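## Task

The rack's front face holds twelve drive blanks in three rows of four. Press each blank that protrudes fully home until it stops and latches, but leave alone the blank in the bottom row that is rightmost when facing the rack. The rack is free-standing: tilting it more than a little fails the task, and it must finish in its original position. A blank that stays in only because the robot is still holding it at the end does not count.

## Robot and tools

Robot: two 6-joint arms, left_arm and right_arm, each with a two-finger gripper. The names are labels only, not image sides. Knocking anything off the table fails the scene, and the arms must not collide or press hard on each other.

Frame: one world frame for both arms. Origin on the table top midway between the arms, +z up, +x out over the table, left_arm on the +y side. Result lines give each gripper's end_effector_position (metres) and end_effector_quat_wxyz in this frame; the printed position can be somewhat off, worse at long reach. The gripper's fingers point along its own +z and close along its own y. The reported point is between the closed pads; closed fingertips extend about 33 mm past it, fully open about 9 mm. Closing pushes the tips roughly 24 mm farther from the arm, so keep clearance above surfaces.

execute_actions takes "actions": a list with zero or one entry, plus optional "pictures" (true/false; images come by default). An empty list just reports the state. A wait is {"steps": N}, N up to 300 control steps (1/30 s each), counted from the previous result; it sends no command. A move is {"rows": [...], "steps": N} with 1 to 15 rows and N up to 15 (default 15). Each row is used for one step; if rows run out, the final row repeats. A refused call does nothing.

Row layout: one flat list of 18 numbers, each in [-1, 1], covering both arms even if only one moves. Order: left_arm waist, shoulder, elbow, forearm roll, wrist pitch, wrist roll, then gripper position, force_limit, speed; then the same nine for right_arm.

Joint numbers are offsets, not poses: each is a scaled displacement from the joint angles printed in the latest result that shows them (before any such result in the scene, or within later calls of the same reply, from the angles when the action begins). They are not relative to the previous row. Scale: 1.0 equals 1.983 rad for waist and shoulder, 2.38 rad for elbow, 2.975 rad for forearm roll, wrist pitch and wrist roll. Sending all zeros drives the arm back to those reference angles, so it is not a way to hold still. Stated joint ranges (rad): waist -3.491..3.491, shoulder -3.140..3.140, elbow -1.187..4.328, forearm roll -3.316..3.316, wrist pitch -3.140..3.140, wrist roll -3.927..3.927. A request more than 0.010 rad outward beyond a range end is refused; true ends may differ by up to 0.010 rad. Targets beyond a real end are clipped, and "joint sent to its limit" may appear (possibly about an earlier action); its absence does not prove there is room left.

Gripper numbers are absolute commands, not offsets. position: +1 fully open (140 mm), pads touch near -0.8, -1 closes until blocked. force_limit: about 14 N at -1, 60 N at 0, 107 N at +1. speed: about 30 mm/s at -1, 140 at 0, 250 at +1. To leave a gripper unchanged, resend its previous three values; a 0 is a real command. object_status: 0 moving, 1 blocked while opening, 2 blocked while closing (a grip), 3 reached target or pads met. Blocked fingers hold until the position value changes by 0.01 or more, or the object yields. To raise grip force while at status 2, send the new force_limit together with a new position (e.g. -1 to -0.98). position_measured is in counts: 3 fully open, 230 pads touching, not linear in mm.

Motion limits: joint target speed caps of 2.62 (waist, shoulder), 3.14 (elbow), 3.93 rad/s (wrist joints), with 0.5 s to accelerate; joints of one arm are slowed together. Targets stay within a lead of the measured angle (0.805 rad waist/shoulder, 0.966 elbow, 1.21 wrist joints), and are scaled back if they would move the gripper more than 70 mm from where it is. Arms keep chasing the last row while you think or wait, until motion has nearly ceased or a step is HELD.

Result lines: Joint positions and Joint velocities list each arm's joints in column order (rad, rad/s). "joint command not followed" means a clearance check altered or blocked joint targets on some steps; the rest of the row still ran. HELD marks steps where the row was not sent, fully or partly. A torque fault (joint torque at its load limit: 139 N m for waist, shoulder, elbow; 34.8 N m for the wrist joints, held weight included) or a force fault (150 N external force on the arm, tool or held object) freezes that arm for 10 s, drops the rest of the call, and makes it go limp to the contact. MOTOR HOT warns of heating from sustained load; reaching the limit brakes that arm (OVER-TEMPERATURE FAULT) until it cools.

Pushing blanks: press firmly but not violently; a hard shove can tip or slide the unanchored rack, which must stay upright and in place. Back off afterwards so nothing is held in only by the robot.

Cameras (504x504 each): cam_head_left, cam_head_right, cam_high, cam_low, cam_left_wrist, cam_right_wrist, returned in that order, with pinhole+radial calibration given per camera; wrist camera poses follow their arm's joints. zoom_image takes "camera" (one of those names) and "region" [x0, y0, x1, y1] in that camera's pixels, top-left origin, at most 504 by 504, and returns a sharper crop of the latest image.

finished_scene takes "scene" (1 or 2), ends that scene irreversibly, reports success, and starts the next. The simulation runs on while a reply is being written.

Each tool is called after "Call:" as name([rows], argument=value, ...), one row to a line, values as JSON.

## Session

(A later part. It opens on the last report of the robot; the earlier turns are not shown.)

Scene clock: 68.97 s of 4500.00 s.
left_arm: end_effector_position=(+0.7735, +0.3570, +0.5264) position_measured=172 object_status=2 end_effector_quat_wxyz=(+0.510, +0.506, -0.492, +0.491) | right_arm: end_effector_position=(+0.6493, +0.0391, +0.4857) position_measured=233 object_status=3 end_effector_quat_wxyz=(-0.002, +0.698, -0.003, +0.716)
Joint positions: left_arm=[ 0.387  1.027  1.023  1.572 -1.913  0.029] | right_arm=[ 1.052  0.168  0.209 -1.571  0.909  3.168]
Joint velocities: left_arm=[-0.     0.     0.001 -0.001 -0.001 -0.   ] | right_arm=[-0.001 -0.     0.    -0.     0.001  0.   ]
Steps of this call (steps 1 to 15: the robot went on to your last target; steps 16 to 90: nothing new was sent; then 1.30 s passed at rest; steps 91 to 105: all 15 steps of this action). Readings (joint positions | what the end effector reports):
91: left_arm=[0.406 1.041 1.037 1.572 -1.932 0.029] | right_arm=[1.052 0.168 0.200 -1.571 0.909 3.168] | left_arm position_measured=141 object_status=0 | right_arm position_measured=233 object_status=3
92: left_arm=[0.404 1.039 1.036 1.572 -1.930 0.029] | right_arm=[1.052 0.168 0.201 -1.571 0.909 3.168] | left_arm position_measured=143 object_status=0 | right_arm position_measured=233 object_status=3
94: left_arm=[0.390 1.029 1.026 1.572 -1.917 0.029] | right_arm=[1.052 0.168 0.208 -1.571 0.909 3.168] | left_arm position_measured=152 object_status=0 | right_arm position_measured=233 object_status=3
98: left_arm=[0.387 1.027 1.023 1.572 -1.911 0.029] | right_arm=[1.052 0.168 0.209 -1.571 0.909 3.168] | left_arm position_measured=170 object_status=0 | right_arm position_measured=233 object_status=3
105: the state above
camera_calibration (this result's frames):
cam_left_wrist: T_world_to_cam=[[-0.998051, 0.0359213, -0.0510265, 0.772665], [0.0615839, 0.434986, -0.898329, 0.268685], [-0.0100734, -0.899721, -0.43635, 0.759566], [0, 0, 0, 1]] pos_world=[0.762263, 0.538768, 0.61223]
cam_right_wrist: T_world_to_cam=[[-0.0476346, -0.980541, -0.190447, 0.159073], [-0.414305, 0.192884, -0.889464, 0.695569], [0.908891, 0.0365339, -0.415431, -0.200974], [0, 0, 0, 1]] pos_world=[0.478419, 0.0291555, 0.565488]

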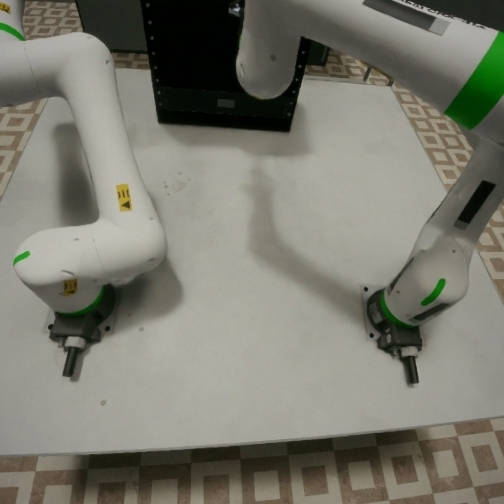

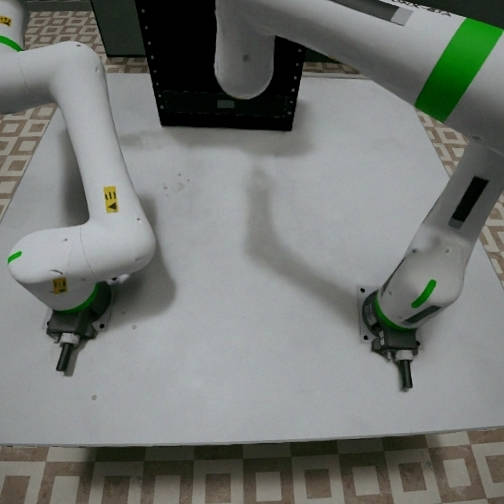

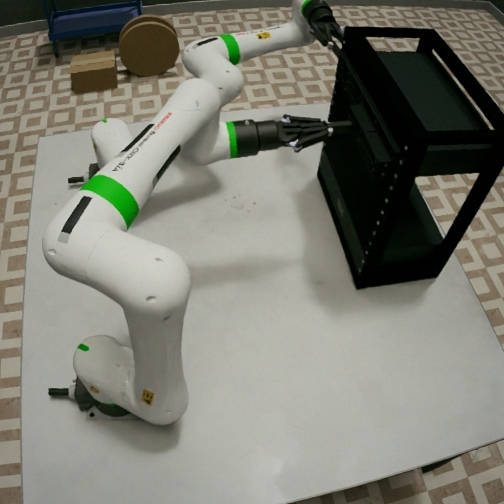

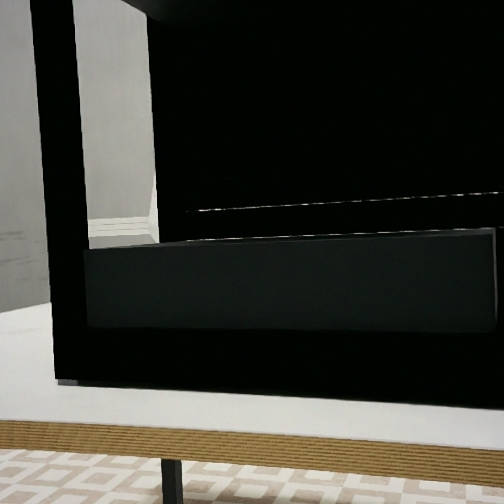

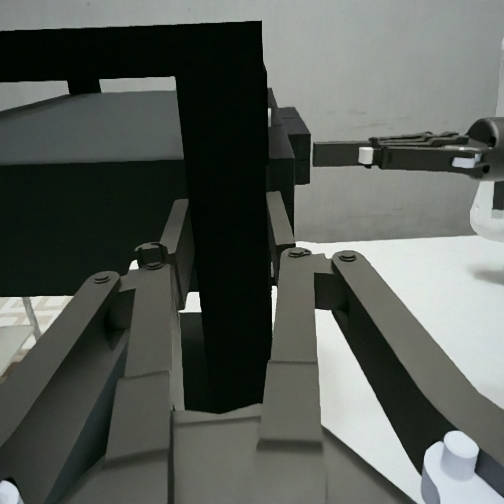

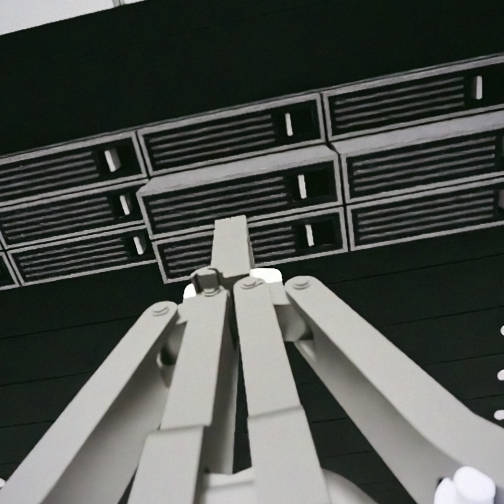

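Call:
execute_actions([
  {"rows":[[0,0,0,0,0,0,-0.35,-0.5,-0.5,-0.0039,0.0039,0.0036,0,-0.0026,0,-1,0,0],[0,0,0,0,0,0,-0.35,-0.5,-0.5,-0.0039,0.0039,0.0036,0,-0.0026,0,-1,0,0],[0,0,0,0,0,0,-0.35,-0.5,-0.5,-0.0039,0.0039,0.0036,0,-0.0026,0,-1,0,0],[0,0,0,0,0,0,-0.35,-0.5,-0.5,-0.0078,0.0078,0.0072,0,-0.0052,0,-1,0,0],[0,0,0,0,0,0,-0.35,-0.5,-0.5,-0.0078,0.0078,0.0072,0,-0.0052,0,-1,0,0],[0,0,0,0,0,0,-0.35,-0.5,-0.5,-0.0078,0.0078,0.0072,0,-0.0052,0,-1,0,0],[0,0,0,0,0,0,-0.35,-0.5,-0.5,-0.0117,0.0117,0.0108,0,-0.0078,0,-1,0,0],[0,0,0,0,0,0,-0.35,-0.5,-0.5,-0.0117,0.0117,0.0108,0,-0.0078,0,-1,0,0],[0,0,0,0,0,0,-0.35,-0.5,-0.5,-0.0156,0.0156,0.0144,0,-0.0104,0,-1,0,0],[0,0,0,0,0,0,-0.35,-0.5,-0.5,-0.0156,0.0156,0.0144,0,-0.0104,0,-1,0,0],[0,0,0,0,0,0,-0.35,-0.5,-0.5,-0.0195,0.0195,0.018,0,-0.013,0,-1,0,0]]},
])

Call:
zoom_image(camera="cam_left_wrist", region=[240,70,360,200])

Scene clock: 77.13 s of 4500.00 s.
left_arm: end_effector_position=(+0.7735, +0.3569, +0.5265) position_measured=172 object_status=2 end_effector_quat_wxyz=(+0.510, +0.506, -0.492, +0.491) | right_arm: end_effector_position=(+0.6745, +0.0391, +0.4860) position_measured=233 object_status=3 end_effector_quat_wxyz=(-0.002, +0.697, -0.003, +0.717)
Joint positions: left_arm=[ 0.387  1.027  1.023  1.572 -1.913  0.029] | right_arm=[ 1.014  0.206  0.252 -1.571  0.87   3.168]
Joint velocities: left_arm=[ 0.001 -0.    -0.001 -0.001  0.001  0.   ] | right_arm=[-0.007  0.008  0.009  0.001 -0.007  0.   ]
Steps of this call (steps 1 to 15: the robot went on to your last target; steps 16 to 90: nothing new was sent; then 4.67 s passed at rest; steps 91 to 105: all 15 steps of this action). Readings (joint positions | what the end effector reports):
91: left_arm=[0.387 1.027 1.023 1.572 -1.913 0.029] | right_arm=[1.052 0.168 0.209 -1.571 0.909 3.168] | left_arm position_measured=172 object_status=2 | right_arm position_measured=233 object_status=3
92: left_arm=[0.387 1.027 1.023 1.572 -1.913 0.029] | right_arm=[1.050 0.170 0.211 -1.571 0.907 3.168] | left_arm position_measured=172 object_status=2 | right_arm position_measured=233 object_status=3
94: left_arm=[0.387 1.027 1.023 1.572 -1.913 0.029] | right_arm=[1.045 0.175 0.217 -1.571 0.902 3.168] | left_arm position_measured=172 object_status=2 | right_arm position_measured=233 object_status=3
98: left_arm=[0.387 1.027 1.023 1.572 -1.913 0.029] | right_arm=[1.035 0.185 0.228 -1.571 0.892 3.168] | left_arm position_measured=172 object_status=2 | right_arm position_measured=233 object_status=3
105: the state above
camera_calibration (this result's frames):
cam_left_wrist: T_world_to_cam=[[-0.998048, 0.0359718, -0.0510532, 0.772644], [0.0616306, 0.435044, -0.898297, 0.268689], [-0.010103, -0.89969, -0.436412, 0.759564], [0, 0, 0, 1]] pos_world=[0.76225, 0.538687, 0.612291]
cam_right_wrist: T_world_to_cam=[[-0.0470157, -0.980117, -0.192768, 0.160927], [-0.410813, 0.194878, -0.890649, 0.70441], [0.910506, 0.037317, -0.411807, -0.226688], [0, 0, 0, 1]] pos_world=[0.503348, 0.0289132, 0.565052]

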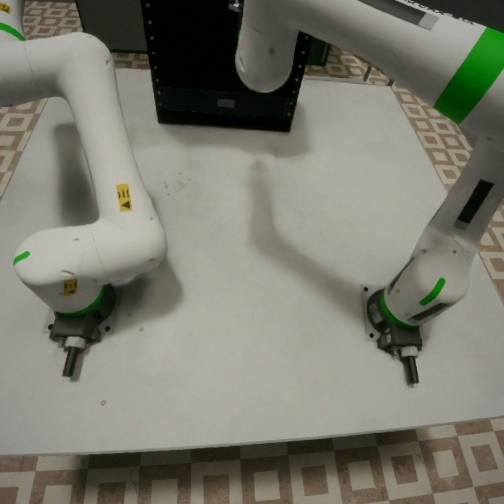

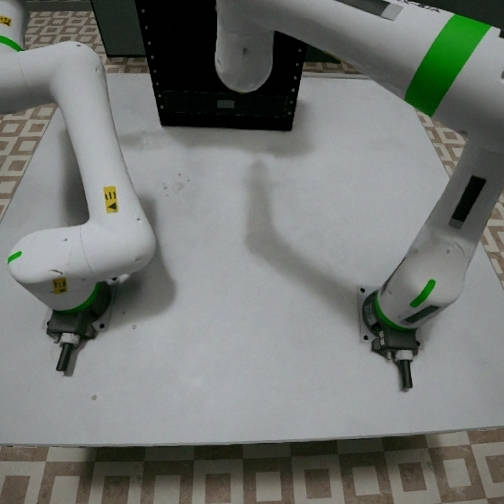

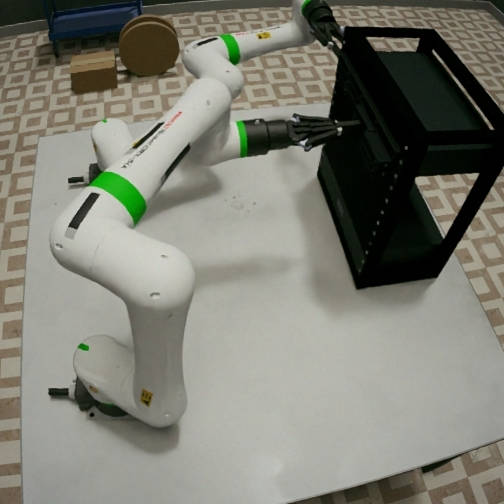

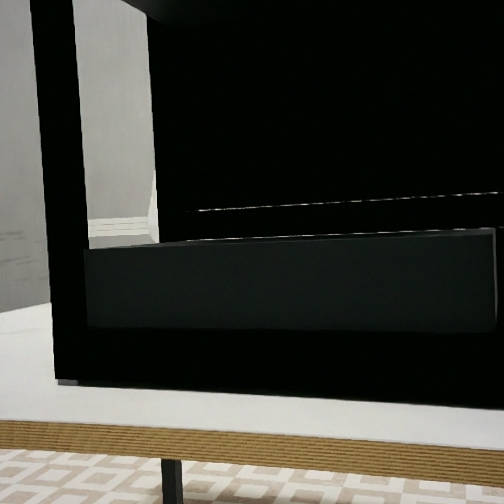

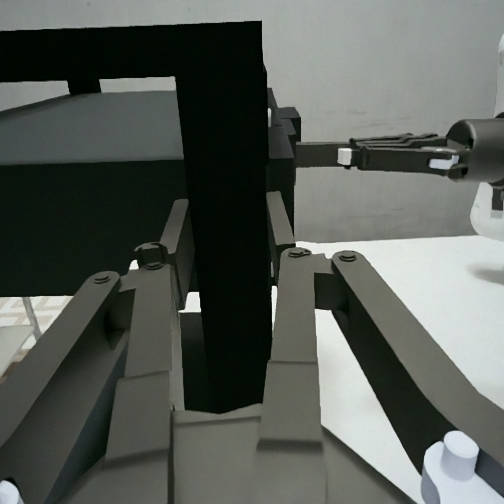

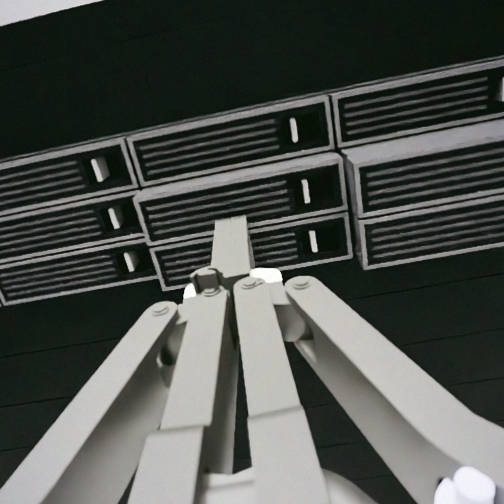

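Region (240, 70, 360, 200) of cam_left_wrist's 504x504 image, scaled by 3.877, with more detail than that image has; it fills the left 465 columns of this view, and the rest is white.

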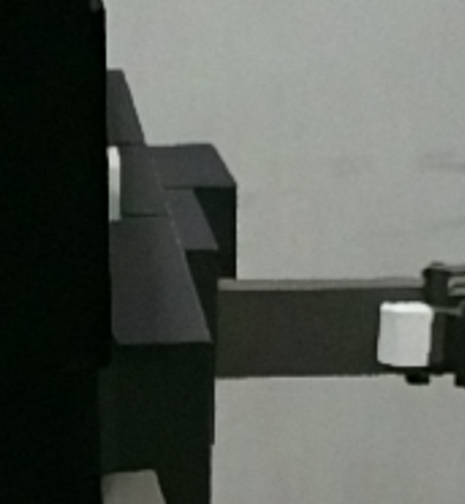

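Call:
execute_actions([
  {"rows":[[0,0,0,0,0,0,-0.35,-0.5,-0.5,-0.0037,0.0041,0.0038,0,-0.0025,0,-1,0,0]],"steps":10},
], pictures=false)

Call:
execute_actions([
  {"rows":[[0,0,0,0,0,0,-0.35,-0.5,-0.5,-0.0037,0.0041,0.0038,0,-0.0025,0,-1,0,0]],"steps":10},
])

Call:
zoom_image(camera="cam_left_wrist", region=[240,70,360,200])

Scene clock: 85.63 s of 4500.00 s.
left_arm: end_effector_position=(+0.7735, +0.3570, +0.5264) position_measured=172 object_status=2 end_effector_quat_wxyz=(+0.510, +0.506, -0.492, +0.491) | right_arm: end_effector_position=(+0.6796, +0.0392, +0.4860) position_measured=233 object_status=3 end_effector_quat_wxyz=(-0.003, +0.697, -0.004, +0.717)
Joint positions: left_arm=[ 0.387  1.027  1.023  1.572 -1.913  0.029] | right_arm=[ 1.006  0.215  0.261 -1.571  0.863  3.168]
Joint velocities: left_arm=[ 0.001 -0.001  0.     0.     0.    -0.   ] | right_arm=[-0.001 -0.     0.    -0.    -0.001  0.   ]
Steps of this call (steps 1 to 15: the robot went on to your last target; steps 16 to 90: nothing new was sent; then 5.17 s passed at rest; steps 91 to 100: all 10 steps of this action). Readings (joint positions | what the end effector reports):
91: left_arm=[0.387 1.027 1.023 1.572 -1.913 0.029] | right_arm=[1.013 0.207 0.252 -1.571 0.870 3.168] | left_arm position_measured=172 object_status=2 | right_arm position_measured=233 object_status=3
92: left_arm=[0.387 1.027 1.023 1.572 -1.913 0.029] | right_arm=[1.012 0.209 0.254 -1.571 0.868 3.168] | left_arm position_measured=172 object_status=2 | right_arm position_measured=233 object_status=3
94: left_arm=[0.387 1.027 1.023 1.572 -1.913 0.029] | right_arm=[1.007 0.214 0.260 -1.571 0.864 3.168] | left_arm position_measured=172 object_status=2 | right_arm position_measured=233 object_status=3
98: left_arm=[0.387 1.027 1.023 1.572 -1.913 0.029] | right_arm=[1.006 0.215 0.261 -1.571 0.863 3.168] | left_arm position_measured=172 object_status=2 | right_arm position_measured=233 object_status=3
100: the state above

Scene clock: 85.97 s of 4500.00 s.
left_arm: end_effector_position=(+0.7735, +0.3570, +0.5264) position_measured=172 object_status=2 end_effector_quat_wxyz=(+0.510, +0.506, -0.492, +0.491) | right_arm: end_effector_position=(+0.6847, +0.0392, +0.4860) position_measured=233 object_status=3 end_effector_quat_wxyz=(-0.003, +0.696, -0.004, +0.718)
Joint positions: left_arm=[ 0.387  1.027  1.023  1.572 -1.913  0.029] | right_arm=[ 0.999  0.223  0.27  -1.571  0.856  3.168]
Joint velocities: left_arm=[-0.001  0.     0.     0.    -0.    -0.   ] | right_arm=[-0.     0.     0.    -0.001 -0.001 -0.   ]
Steps of this call (steps 1 to 10: all 10 steps of this action). Readings (joint positions | what the end effector reports):
1: left_arm=[0.387 1.027 1.023 1.572 -1.913 0.029] | right_arm=[1.006 0.215 0.261 -1.571 0.863 3.168] | left_arm position_measured=172 object_status=2 | right_arm position_measured=233 object_status=3
2: left_arm=[0.387 1.027 1.023 1.572 -1.913 0.029] | right_arm=[1.005 0.217 0.263 -1.571 0.861 3.168] | left_arm position_measured=172 object_status=2 | right_arm position_measured=233 object_status=3
4: left_arm=[0.387 1.027 1.023 1.572 -1.913 0.029] | right_arm=[1.000 0.222 0.269 -1.571 0.856 3.168] | left_arm position_measured=172 object_status=2 | right_arm position_measured=233 object_status=3
8: left_arm=[0.387 1.027 1.023 1.572 -1.913 0.029] | right_arm=[0.999 0.223 0.270 -1.571 0.856 3.168] | left_arm position_measured=172 object_status=2 | right_arm position_measured=233 object_status=3
10: the state above
camera_calibration (this result's frames):
cam_left_wrist: T_world_to_cam=[[-0.998051, 0.0359213, -0.0510269, 0.772665], [0.0615841, 0.434985, -0.898329, 0.268684], [-0.0100732, -0.899721, -0.436349, 0.759565], [0, 0, 0, 1]] pos_world=[0.762264, 0.538768, 0.612229]
cam_right_wrist: T_world_to_cam=[[-0.0465266, -0.979939, -0.19379, 0.161703], [-0.409309, 0.195668, -0.891168, 0.707748], [0.911209, 0.0378569, -0.410202, -0.237233], [0, 0, 0, 1]] pos_world=[0.51338, 0.0289566, 0.564745]

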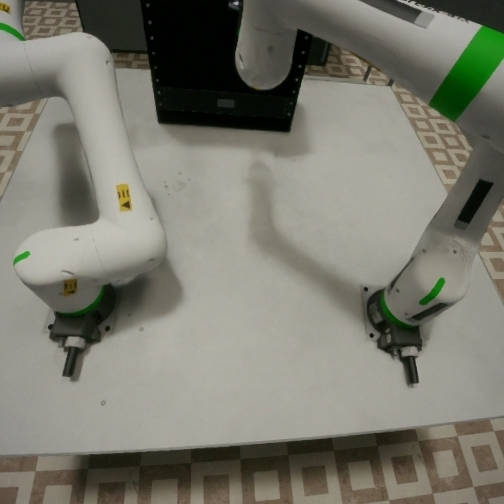

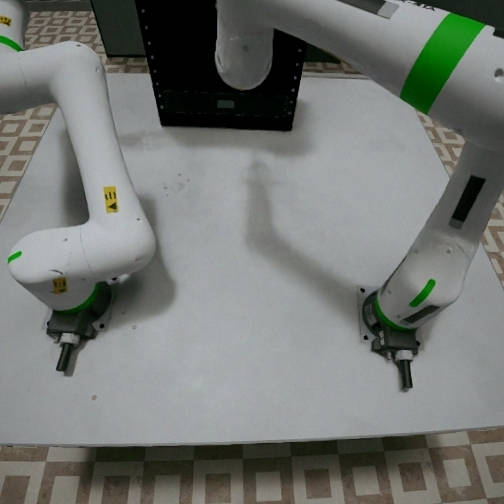

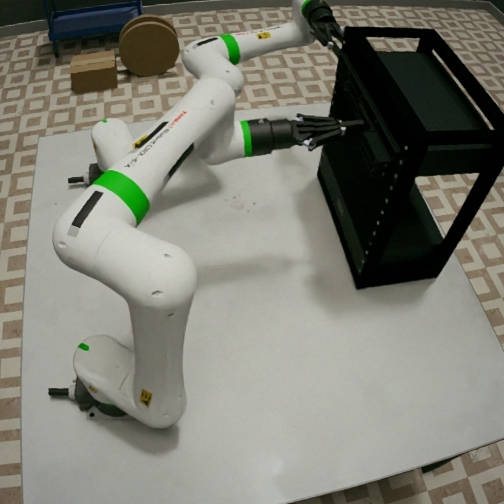

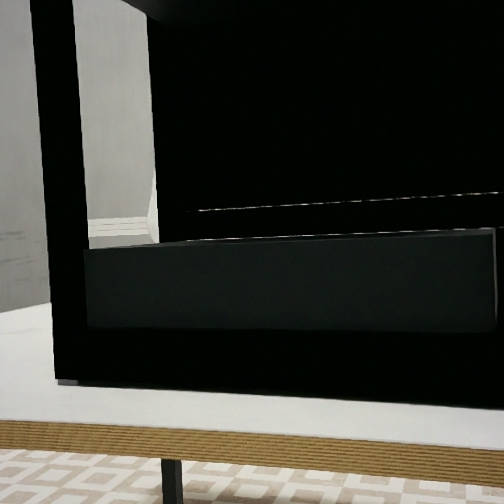

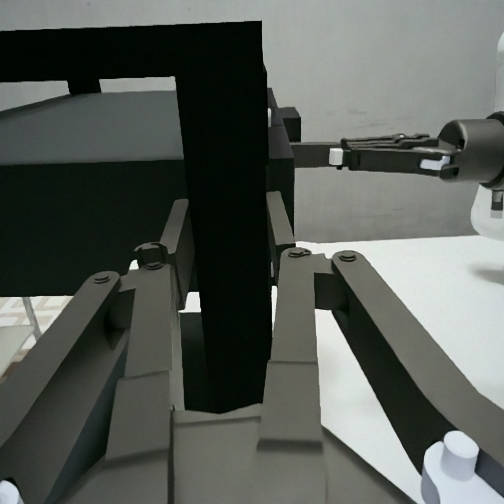

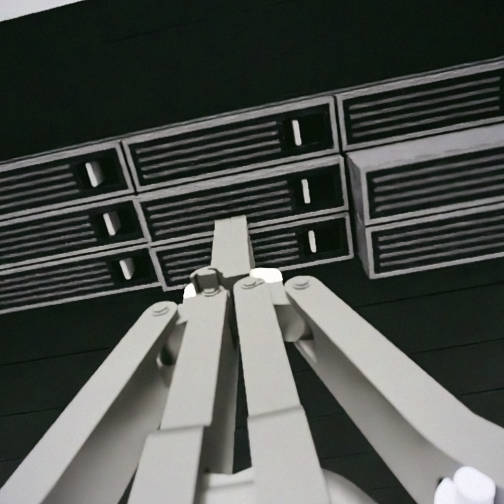

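Region (240, 70, 360, 200) of cam_left_wrist's 504x504 image, scaled by 3.877, with more detail than that image has; it fills the left 465 columns of this view, and the rest is white.

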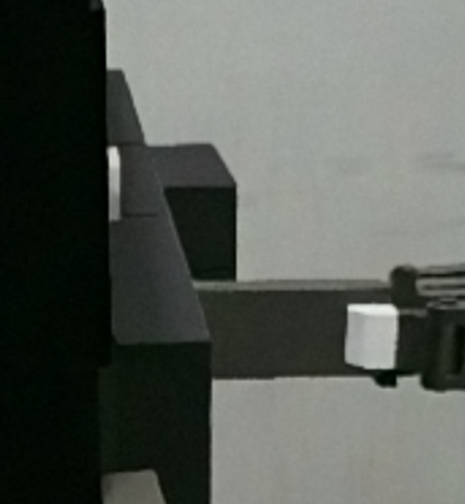

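Nearly flush; 3 mm more.

Call:
execute_actions([
  {"rows":[[0,0,0,0,0,0,-0.35,-0.5,-0.5,-0.0022,0.0025,0.0023,0,-0.0015,0,-1,0,0]],"steps":10},
])

Call:
zoom_image(camera="cam_right_wrist", region=[60,90,380,320])

Call:
zoom_image(camera="cam_left_wrist", region=[240,70,360,200])

Scene clock: 90.73 s of 4500.00 s.
left_arm: end_effector_position=(+0.7735, +0.3570, +0.5264) position_measured=172 object_status=2 end_effector_quat_wxyz=(+0.510, +0.506, -0.492, +0.491) | right_arm: end_effector_position=(+0.6878, +0.0392, +0.4859) position_measured=233 object_status=3 end_effector_quat_wxyz=(-0.003, +0.696, -0.004, +0.718)
Joint positions: left_arm=[ 0.387  1.027  1.023  1.572 -1.913  0.029] | right_arm=[ 0.995  0.228  0.275 -1.571  0.851  3.168]
Joint velocities: left_arm=[-0.    -0.001  0.    -0.     0.001  0.   ] | right_arm=[-0.001  0.001  0.    -0.     0.     0.   ]
Steps of this call (steps 1 to 15: the robot went on to your last target; steps 16 to 90: nothing new was sent; then 1.43 s passed at rest; steps 91 to 100: all 10 steps of this action). Readings (joint positions | what the end effector reports):
91: left_arm=[0.387 1.027 1.023 1.572 -1.913 0.029] | right_arm=[0.999 0.223 0.270 -1.571 0.856 3.168] | left_arm position_measured=172 object_status=2 | right_arm position_measured=233 object_status=3
92: left_arm=[0.387 1.027 1.023 1.572 -1.913 0.029] | right_arm=[0.998 0.224 0.271 -1.571 0.854 3.168] | left_arm position_measured=172 object_status=2 | right_arm position_measured=233 object_status=3
94: left_arm=[0.387 1.027 1.023 1.572 -1.913 0.029] | right_arm=[0.995 0.227 0.275 -1.571 0.852 3.168] | left_arm position_measured=172 object_status=2 | right_arm position_measured=233 object_status=3
98: left_arm=[0.387 1.027 1.023 1.572 -1.913 0.029] | right_arm=[0.995 0.228 0.275 -1.571 0.851 3.168] | left_arm position_measured=172 object_status=2 | right_arm position_measured=233 object_status=3
100: the state above
camera_calibration (this result's frames):
cam_left_wrist: T_world_to_cam=[[-0.998051, 0.0359211, -0.0510269, 0.772665], [0.0615841, 0.434985, -0.898329, 0.268684], [-0.0100731, -0.899721, -0.436349, 0.759565], [0, 0, 0, 1]] pos_world=[0.762264, 0.538768, 0.612229]
cam_right_wrist: T_world_to_cam=[[-0.0463454, -0.979893, -0.194065, 0.161891], [-0.408877, 0.195863, -0.891323, 0.708723], [0.911412, 0.0380401, -0.409733, -0.240421], [0, 0, 0, 1]] pos_world=[0.516405, 0.0289687, 0.56461]

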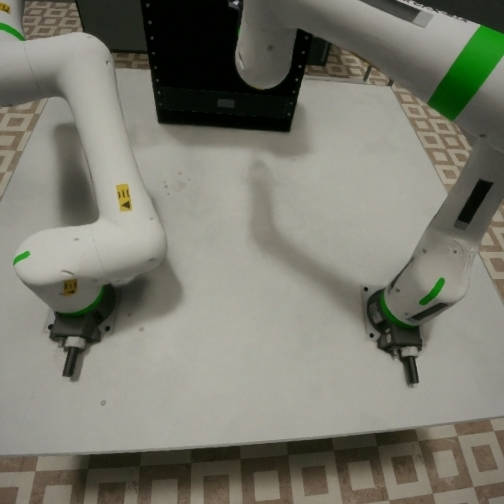

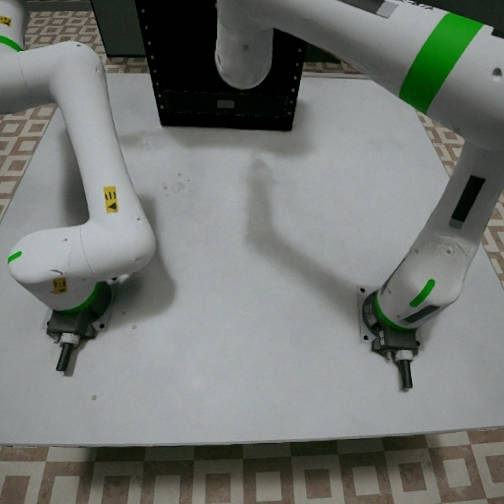

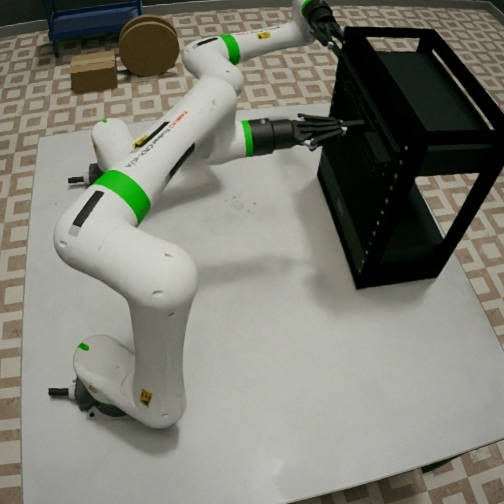

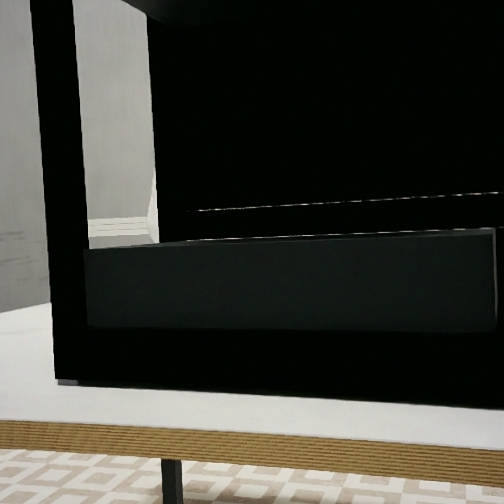

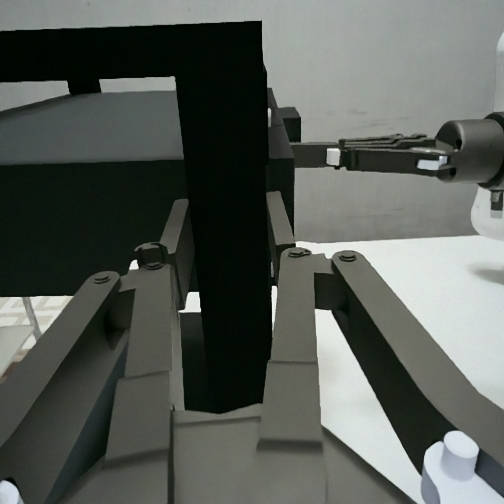

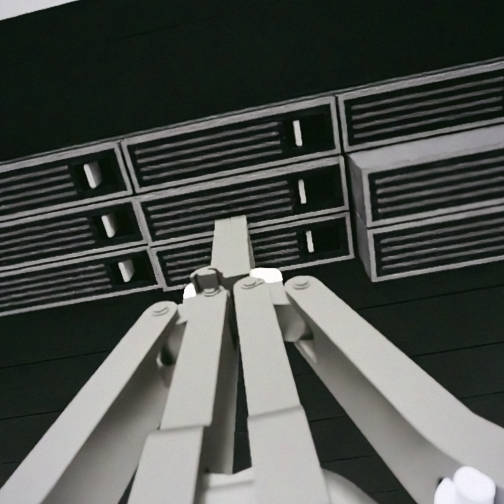

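Region (60, 90, 380, 320) of cam_right_wrist's 504x504 image, scaled by 1.575, with more detail than that image has; it fills the top 362 rows of this view, and the rest is white.

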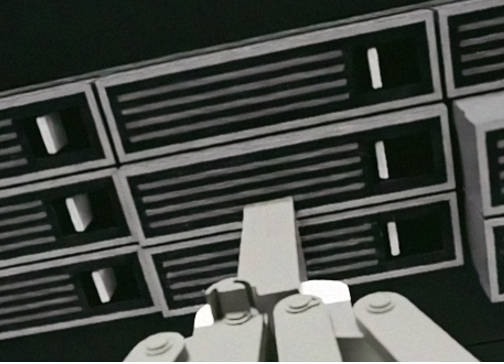

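Region (240, 70, 360, 200) of cam_left_wrist's 504x504 image, scaled by 3.877, with more detail than that image has; it fills the left 465 columns of this view, and the rest is white.

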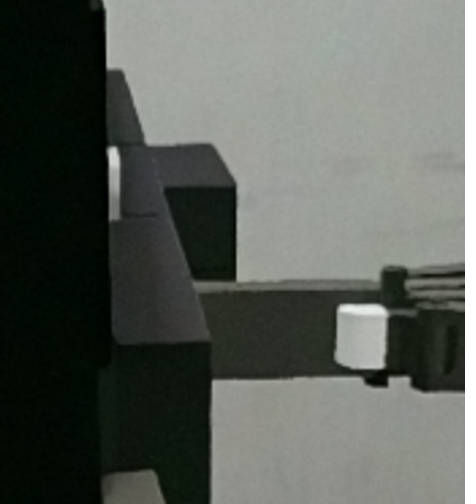

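Call:
execute_actions([
  {"rows":[[0,0,0,0,0,0,-0.35,-0.5,-0.5,-0.0015,0.0017,0.0015,0,-0.001,0,-1,0,0]],"steps":10},
])

Scene clock: 93.63 s of 4500.00 s.
left_arm: end_effector_position=(+0.7735, +0.3570, +0.5264) position_measured=172 object_status=2 end_effector_quat_wxyz=(+0.510, +0.506, -0.492, +0.491) | right_arm: end_effector_position=(+0.6898, +0.0392, +0.4858) position_measured=233 object_status=3 end_effector_quat_wxyz=(-0.003, +0.696, -0.004, +0.718)
Joint positions: left_arm=[ 0.387  1.027  1.023  1.572 -1.913  0.029] | right_arm=[ 0.992  0.231  0.279 -1.571  0.848  3.168]
Joint velocities: left_arm=[ 0.002 -0.    -0.001  0.    -0.002  0.   ] | right_arm=[-0.001  0.    -0.    -0.     0.001  0.   ]
Steps of this call (steps 1 to 15: the robot went on to your last target; steps 16 to 77: nothing new was sent; steps 78 to 87: all 10 steps of this action). Readings (joint positions | what the end effector reports):
78: left_arm=[0.387 1.027 1.023 1.572 -1.913 0.029] | right_arm=[0.995 0.228 0.275 -1.571 0.851 3.168] | left_arm position_measured=172 object_status=2 | right_arm position_measured=233 object_status=3
79: left_arm=[0.387 1.027 1.023 1.572 -1.913 0.029] | right_arm=[0.994 0.229 0.276 -1.571 0.850 3.168] | left_arm position_measured=172 object_status=2 | right_arm position_measured=233 object_status=3
81: left_arm=[0.387 1.027 1.023 1.572 -1.913 0.029] | right_arm=[0.992 0.231 0.278 -1.571 0.848 3.168] | left_arm position_measured=172 object_status=2 | right_arm position_measured=233 object_status=3
85: left_arm=[0.387 1.027 1.023 1.572 -1.913 0.029] | right_arm=[0.992 0.231 0.279 -1.571 0.848 3.168] | left_arm position_measured=172 object_status=2 | right_arm position_measured=233 object_status=3
87: the state above
camera_calibration (this result's frames):
cam_left_wrist: T_world_to_cam=[[-0.998051, 0.0359211, -0.0510267, 0.772665], [0.061584, 0.434985, -0.898329, 0.268684], [-0.0100731, -0.899721, -0.436349, 0.759565], [0, 0, 0, 1]] pos_world=[0.762264, 0.538768, 0.612229]
cam_right_wrist: T_world_to_cam=[[-0.0462834, -0.97988, -0.194145, 0.161949], [-0.408657, 0.195919, -0.891412, 0.709347], [0.911514, 0.0380809, -0.409502, -0.242552], [0, 0, 0, 1]] pos_world=[0.518464, 0.0289524, 0.564436]

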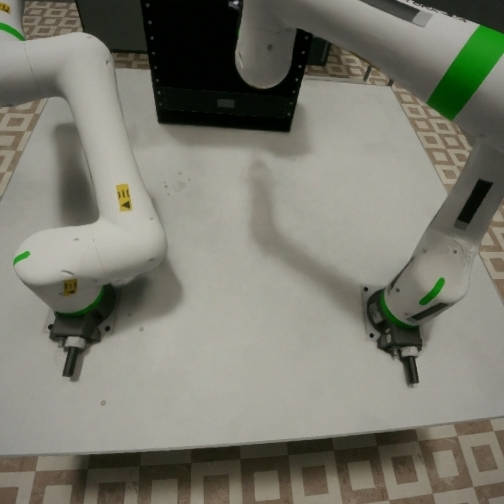

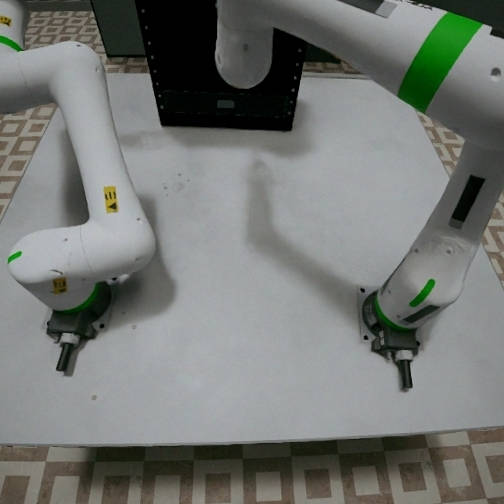

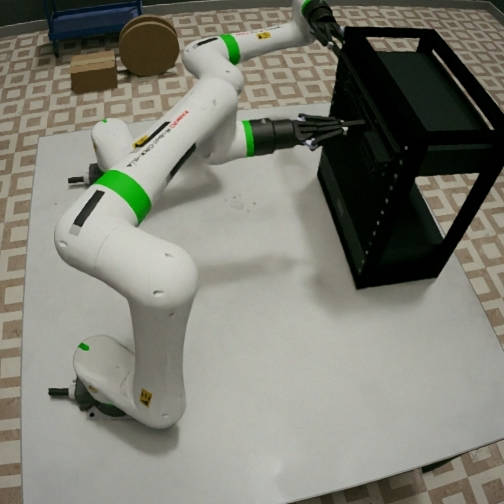

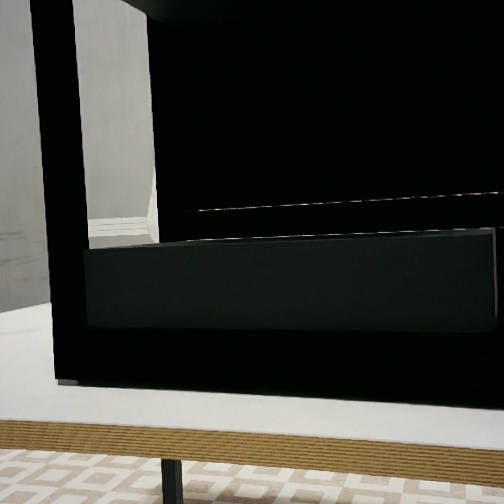

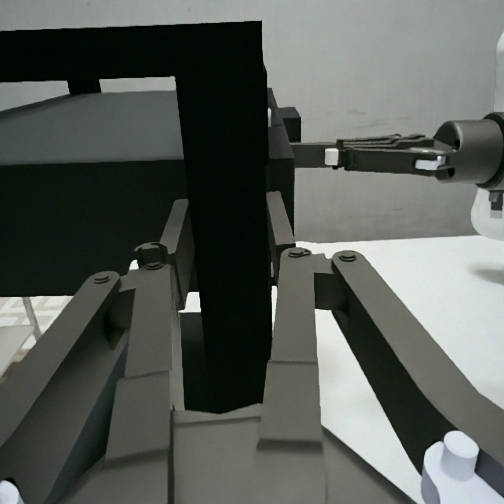

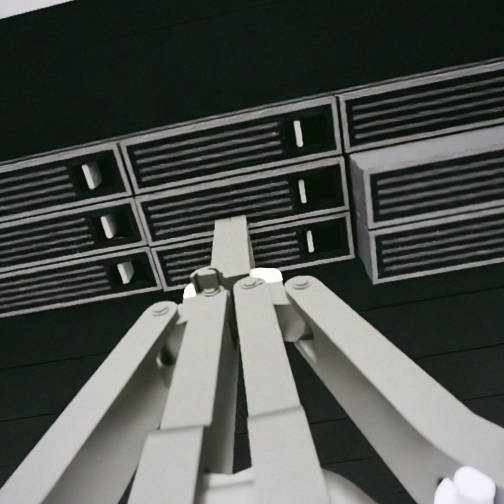

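Call:
execute_actions([
  {"rows":[[0,0,0,0,0,0,-0.35,-0.5,-0.5,-0.0015,0.0017,0.0015,0,-0.001,0,-1,0,0]],"steps":10},
])

Scene clock: 96.40 s of 4500.00 s.
left_arm: end_effector_position=(+0.7735, +0.3570, +0.5264) position_measured=172 object_status=2 end_effector_quat_wxyz=(+0.510, +0.506, -0.492, +0.491) | right_arm: end_effector_position=(+0.6919, +0.0392, +0.4857) position_measured=233 object_status=3 end_effector_quat_wxyz=(-0.003, +0.696, -0.004, +0.718)
Joint positions: left_arm=[ 0.387  1.027  1.023  1.572 -1.913  0.029] | right_arm=[ 0.989  0.234  0.282 -1.571  0.845  3.168]
Joint velocities: left_arm=[-0.001 -0.    -0.001 -0.    -0.002  0.   ] | right_arm=[-0.     0.     0.     0.    -0.001  0.   ]
Steps of this call (steps 1 to 15: the robot went on to your last target; steps 16 to 73: nothing new was sent; steps 74 to 83: all 10 steps of this action). Readings (joint positions | what the end effector reports):
74: left_arm=[0.387 1.027 1.023 1.572 -1.913 0.029] | right_arm=[0.992 0.231 0.279 -1.571 0.848 3.168] | left_arm position_measured=172 object_status=2 | right_arm position_measured=233 object_status=3
75: left_arm=[0.387 1.027 1.023 1.572 -1.913 0.029] | right_arm=[0.991 0.232 0.280 -1.571 0.847 3.168] | left_arm position_measured=172 object_status=2 | right_arm position_measured=233 object_status=3
77: left_arm=[0.387 1.027 1.023 1.572 -1.913 0.029] | right_arm=[0.989 0.234 0.282 -1.571 0.846 3.168] | left_arm position_measured=172 object_status=2 | right_arm position_measured=233 object_status=3
81: left_arm=[0.387 1.027 1.023 1.572 -1.913 0.029] | right_arm=[0.989 0.234 0.282 -1.571 0.845 3.168] | left_arm position_measured=172 object_status=2 | right_arm position_measured=233 object_status=3
83: the state above
camera_calibration (this result's frames):
cam_left_wrist: T_world_to_cam=[[-0.998051, 0.0359214, -0.0510265, 0.772665], [0.0615839, 0.434985, -0.898329, 0.268685], [-0.0100735, -0.899721, -0.436349, 0.759565], [0, 0, 0, 1]] pos_world=[0.762264, 0.538768, 0.612229]
cam_right_wrist: T_world_to_cam=[[-0.0462776, -0.979867, -0.194213, 0.162004], [-0.408436, 0.195987, -0.891498, 0.709962], [0.911613, 0.0380669, -0.409283, -0.244683], [0, 0, 0, 1]] pos_world=[0.520528, 0.0289135, 0.564249]

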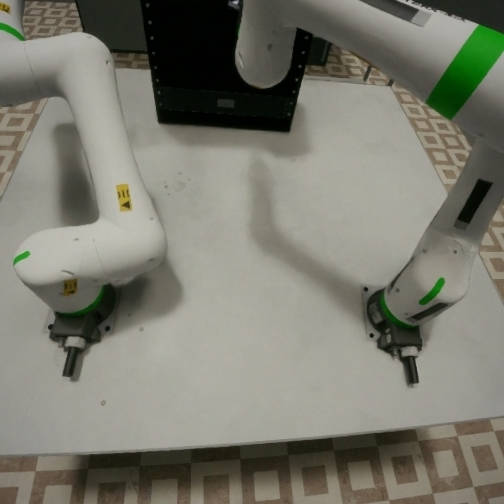

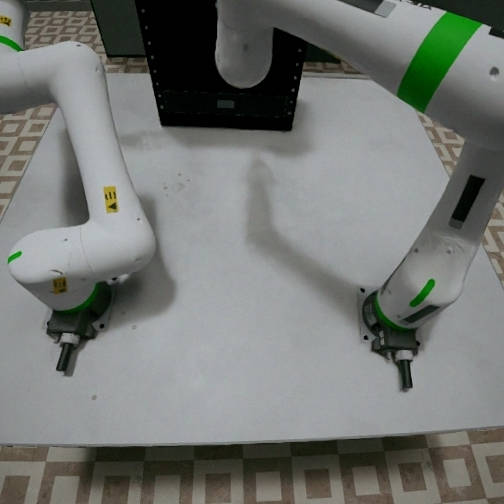

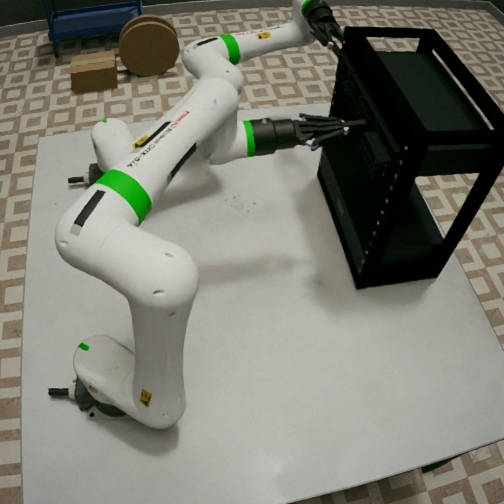

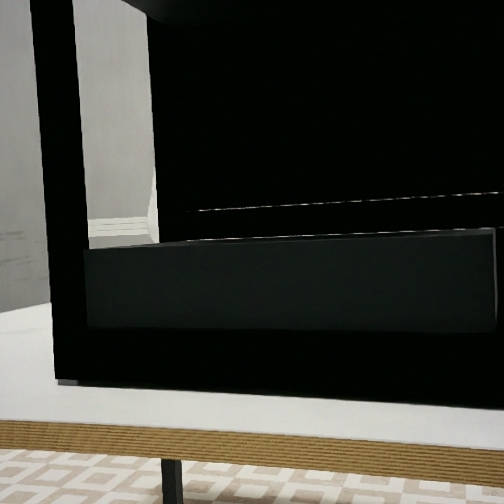

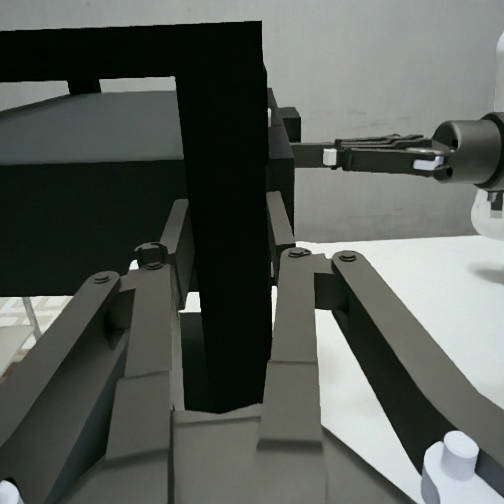

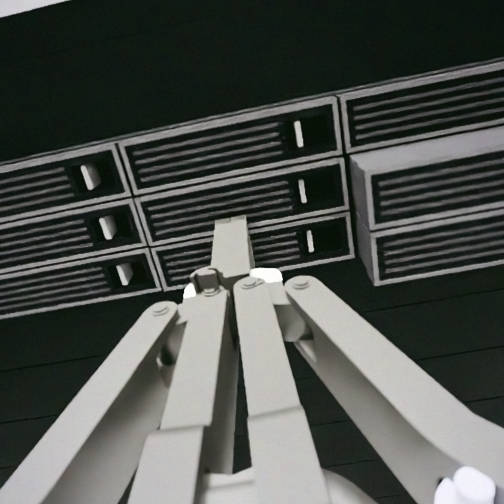

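Still moving in.

Call:
execute_actions([
  {"rows":[[0,0,0,0,0,0,-0.35,-0.5,-0.5,-0.0015,0.0017,0.0015,0,-0.001,0,-1,0,0]],"steps":10},
])

Call:
zoom_image(camera="cam_right_wrist", region=[60,90,380,320])

Scene clock: 102.83 s of 4500.00 s.
left_arm: end_effector_position=(+0.7735, +0.3570, +0.5264) position_measured=172 object_status=2 end_effector_quat_wxyz=(+0.510, +0.506, -0.492, +0.491) | right_arm: end_effector_position=(+0.6940, +0.0392, +0.4855) position_measured=233 object_status=3 end_effector_quat_wxyz=(-0.003, +0.696, -0.004, +0.718)
Joint positions: left_arm=[ 0.387  1.027  1.023  1.572 -1.913  0.029] | right_arm=[ 0.986  0.238  0.286 -1.571  0.842  3.168]
Joint velocities: left_arm=[-0.001  0.    -0.001 -0.001 -0.001  0.   ] | right_arm=[-0.     0.001  0.    -0.001  0.    -0.   ]
Steps of this call (steps 1 to 15: the robot went on to your last target; steps 16 to 90: nothing new was sent; then 3.10 s passed at rest; steps 91 to 100: all 10 steps of this action). Readings (joint positions | what the end effector reports):
91: left_arm=[0.387 1.027 1.023 1.572 -1.913 0.029] | right_arm=[0.989 0.234 0.282 -1.571 0.845 3.168] | left_arm position_measured=172 object_status=2 | right_arm position_measured=233 object_status=3
92: left_arm=[0.387 1.027 1.023 1.572 -1.913 0.029] | right_arm=[0.988 0.236 0.284 -1.571 0.844 3.168] | left_arm position_measured=172 object_status=2 | right_arm position_measured=233 object_status=3
94: left_arm=[0.387 1.027 1.023 1.572 -1.913 0.029] | right_arm=[0.986 0.237 0.286 -1.571 0.843 3.168] | left_arm position_measured=172 object_status=2 | right_arm position_measured=233 object_status=3
98: left_arm=[0.387 1.027 1.023 1.572 -1.913 0.029] | right_arm=[0.986 0.238 0.286 -1.571 0.842 3.168] | left_arm position_measured=172 object_status=2 | right_arm position_measured=233 object_status=3
100: the state above
camera_calibration (this result's frames):
cam_left_wrist: T_world_to_cam=[[-0.998051, 0.0359213, -0.051027, 0.772665], [0.0615843, 0.434985, -0.898329, 0.268684], [-0.0100732, -0.899721, -0.436349, 0.759565], [0, 0, 0, 1]] pos_world=[0.762264, 0.538768, 0.61223]
cam_right_wrist: T_world_to_cam=[[-0.0462051, -0.979853, -0.1943, 0.162046], [-0.408208, 0.196047, -0.891589, 0.710581], [0.911719, 0.038119, -0.409043, -0.246811], [0, 0, 0, 1]] pos_world=[0.522575, 0.0288818, 0.564076]

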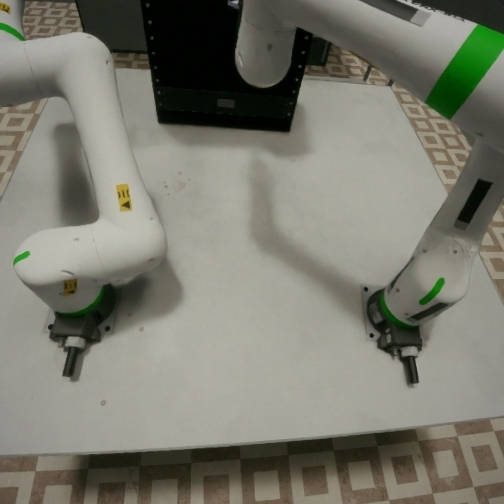

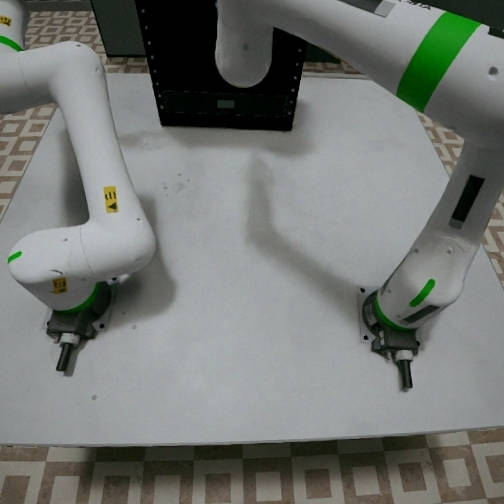

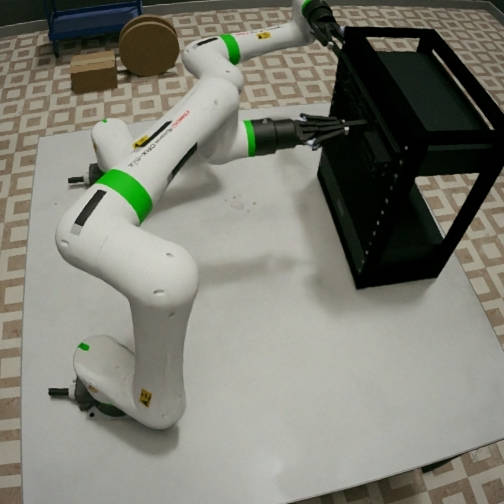

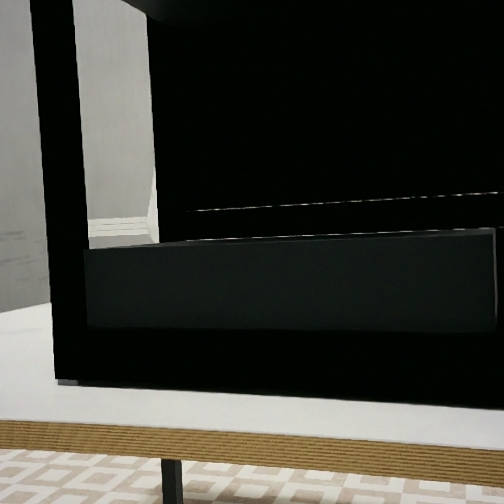

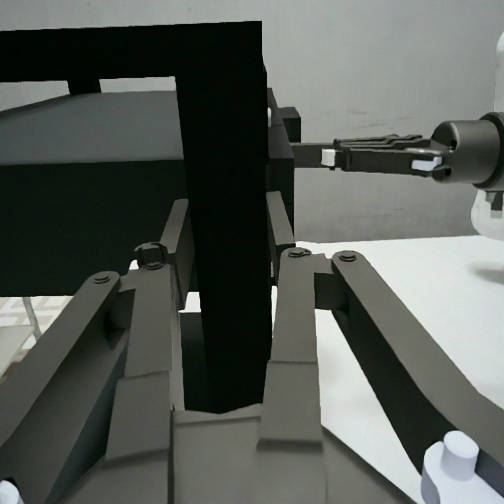

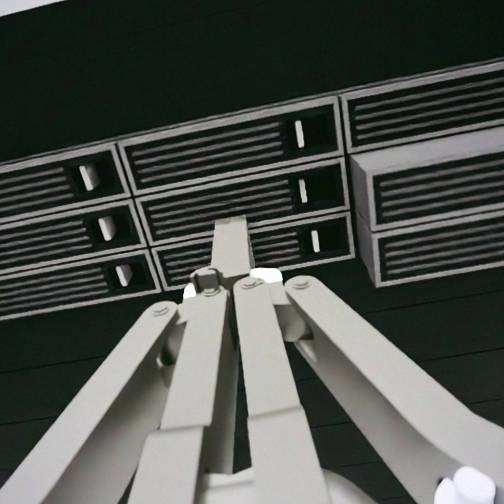

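Region (60, 90, 380, 320) of cam_right_wrist's 504x504 image, scaled by 1.575, with more detail than that image has; it fills the top 362 rows of this view, and the rest is white.

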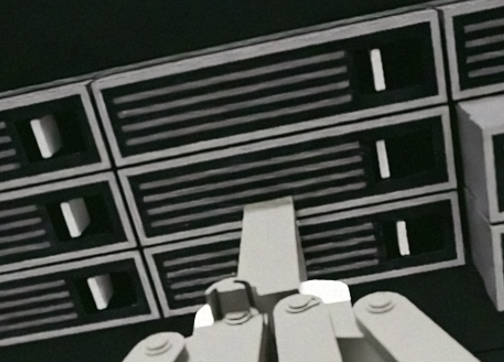

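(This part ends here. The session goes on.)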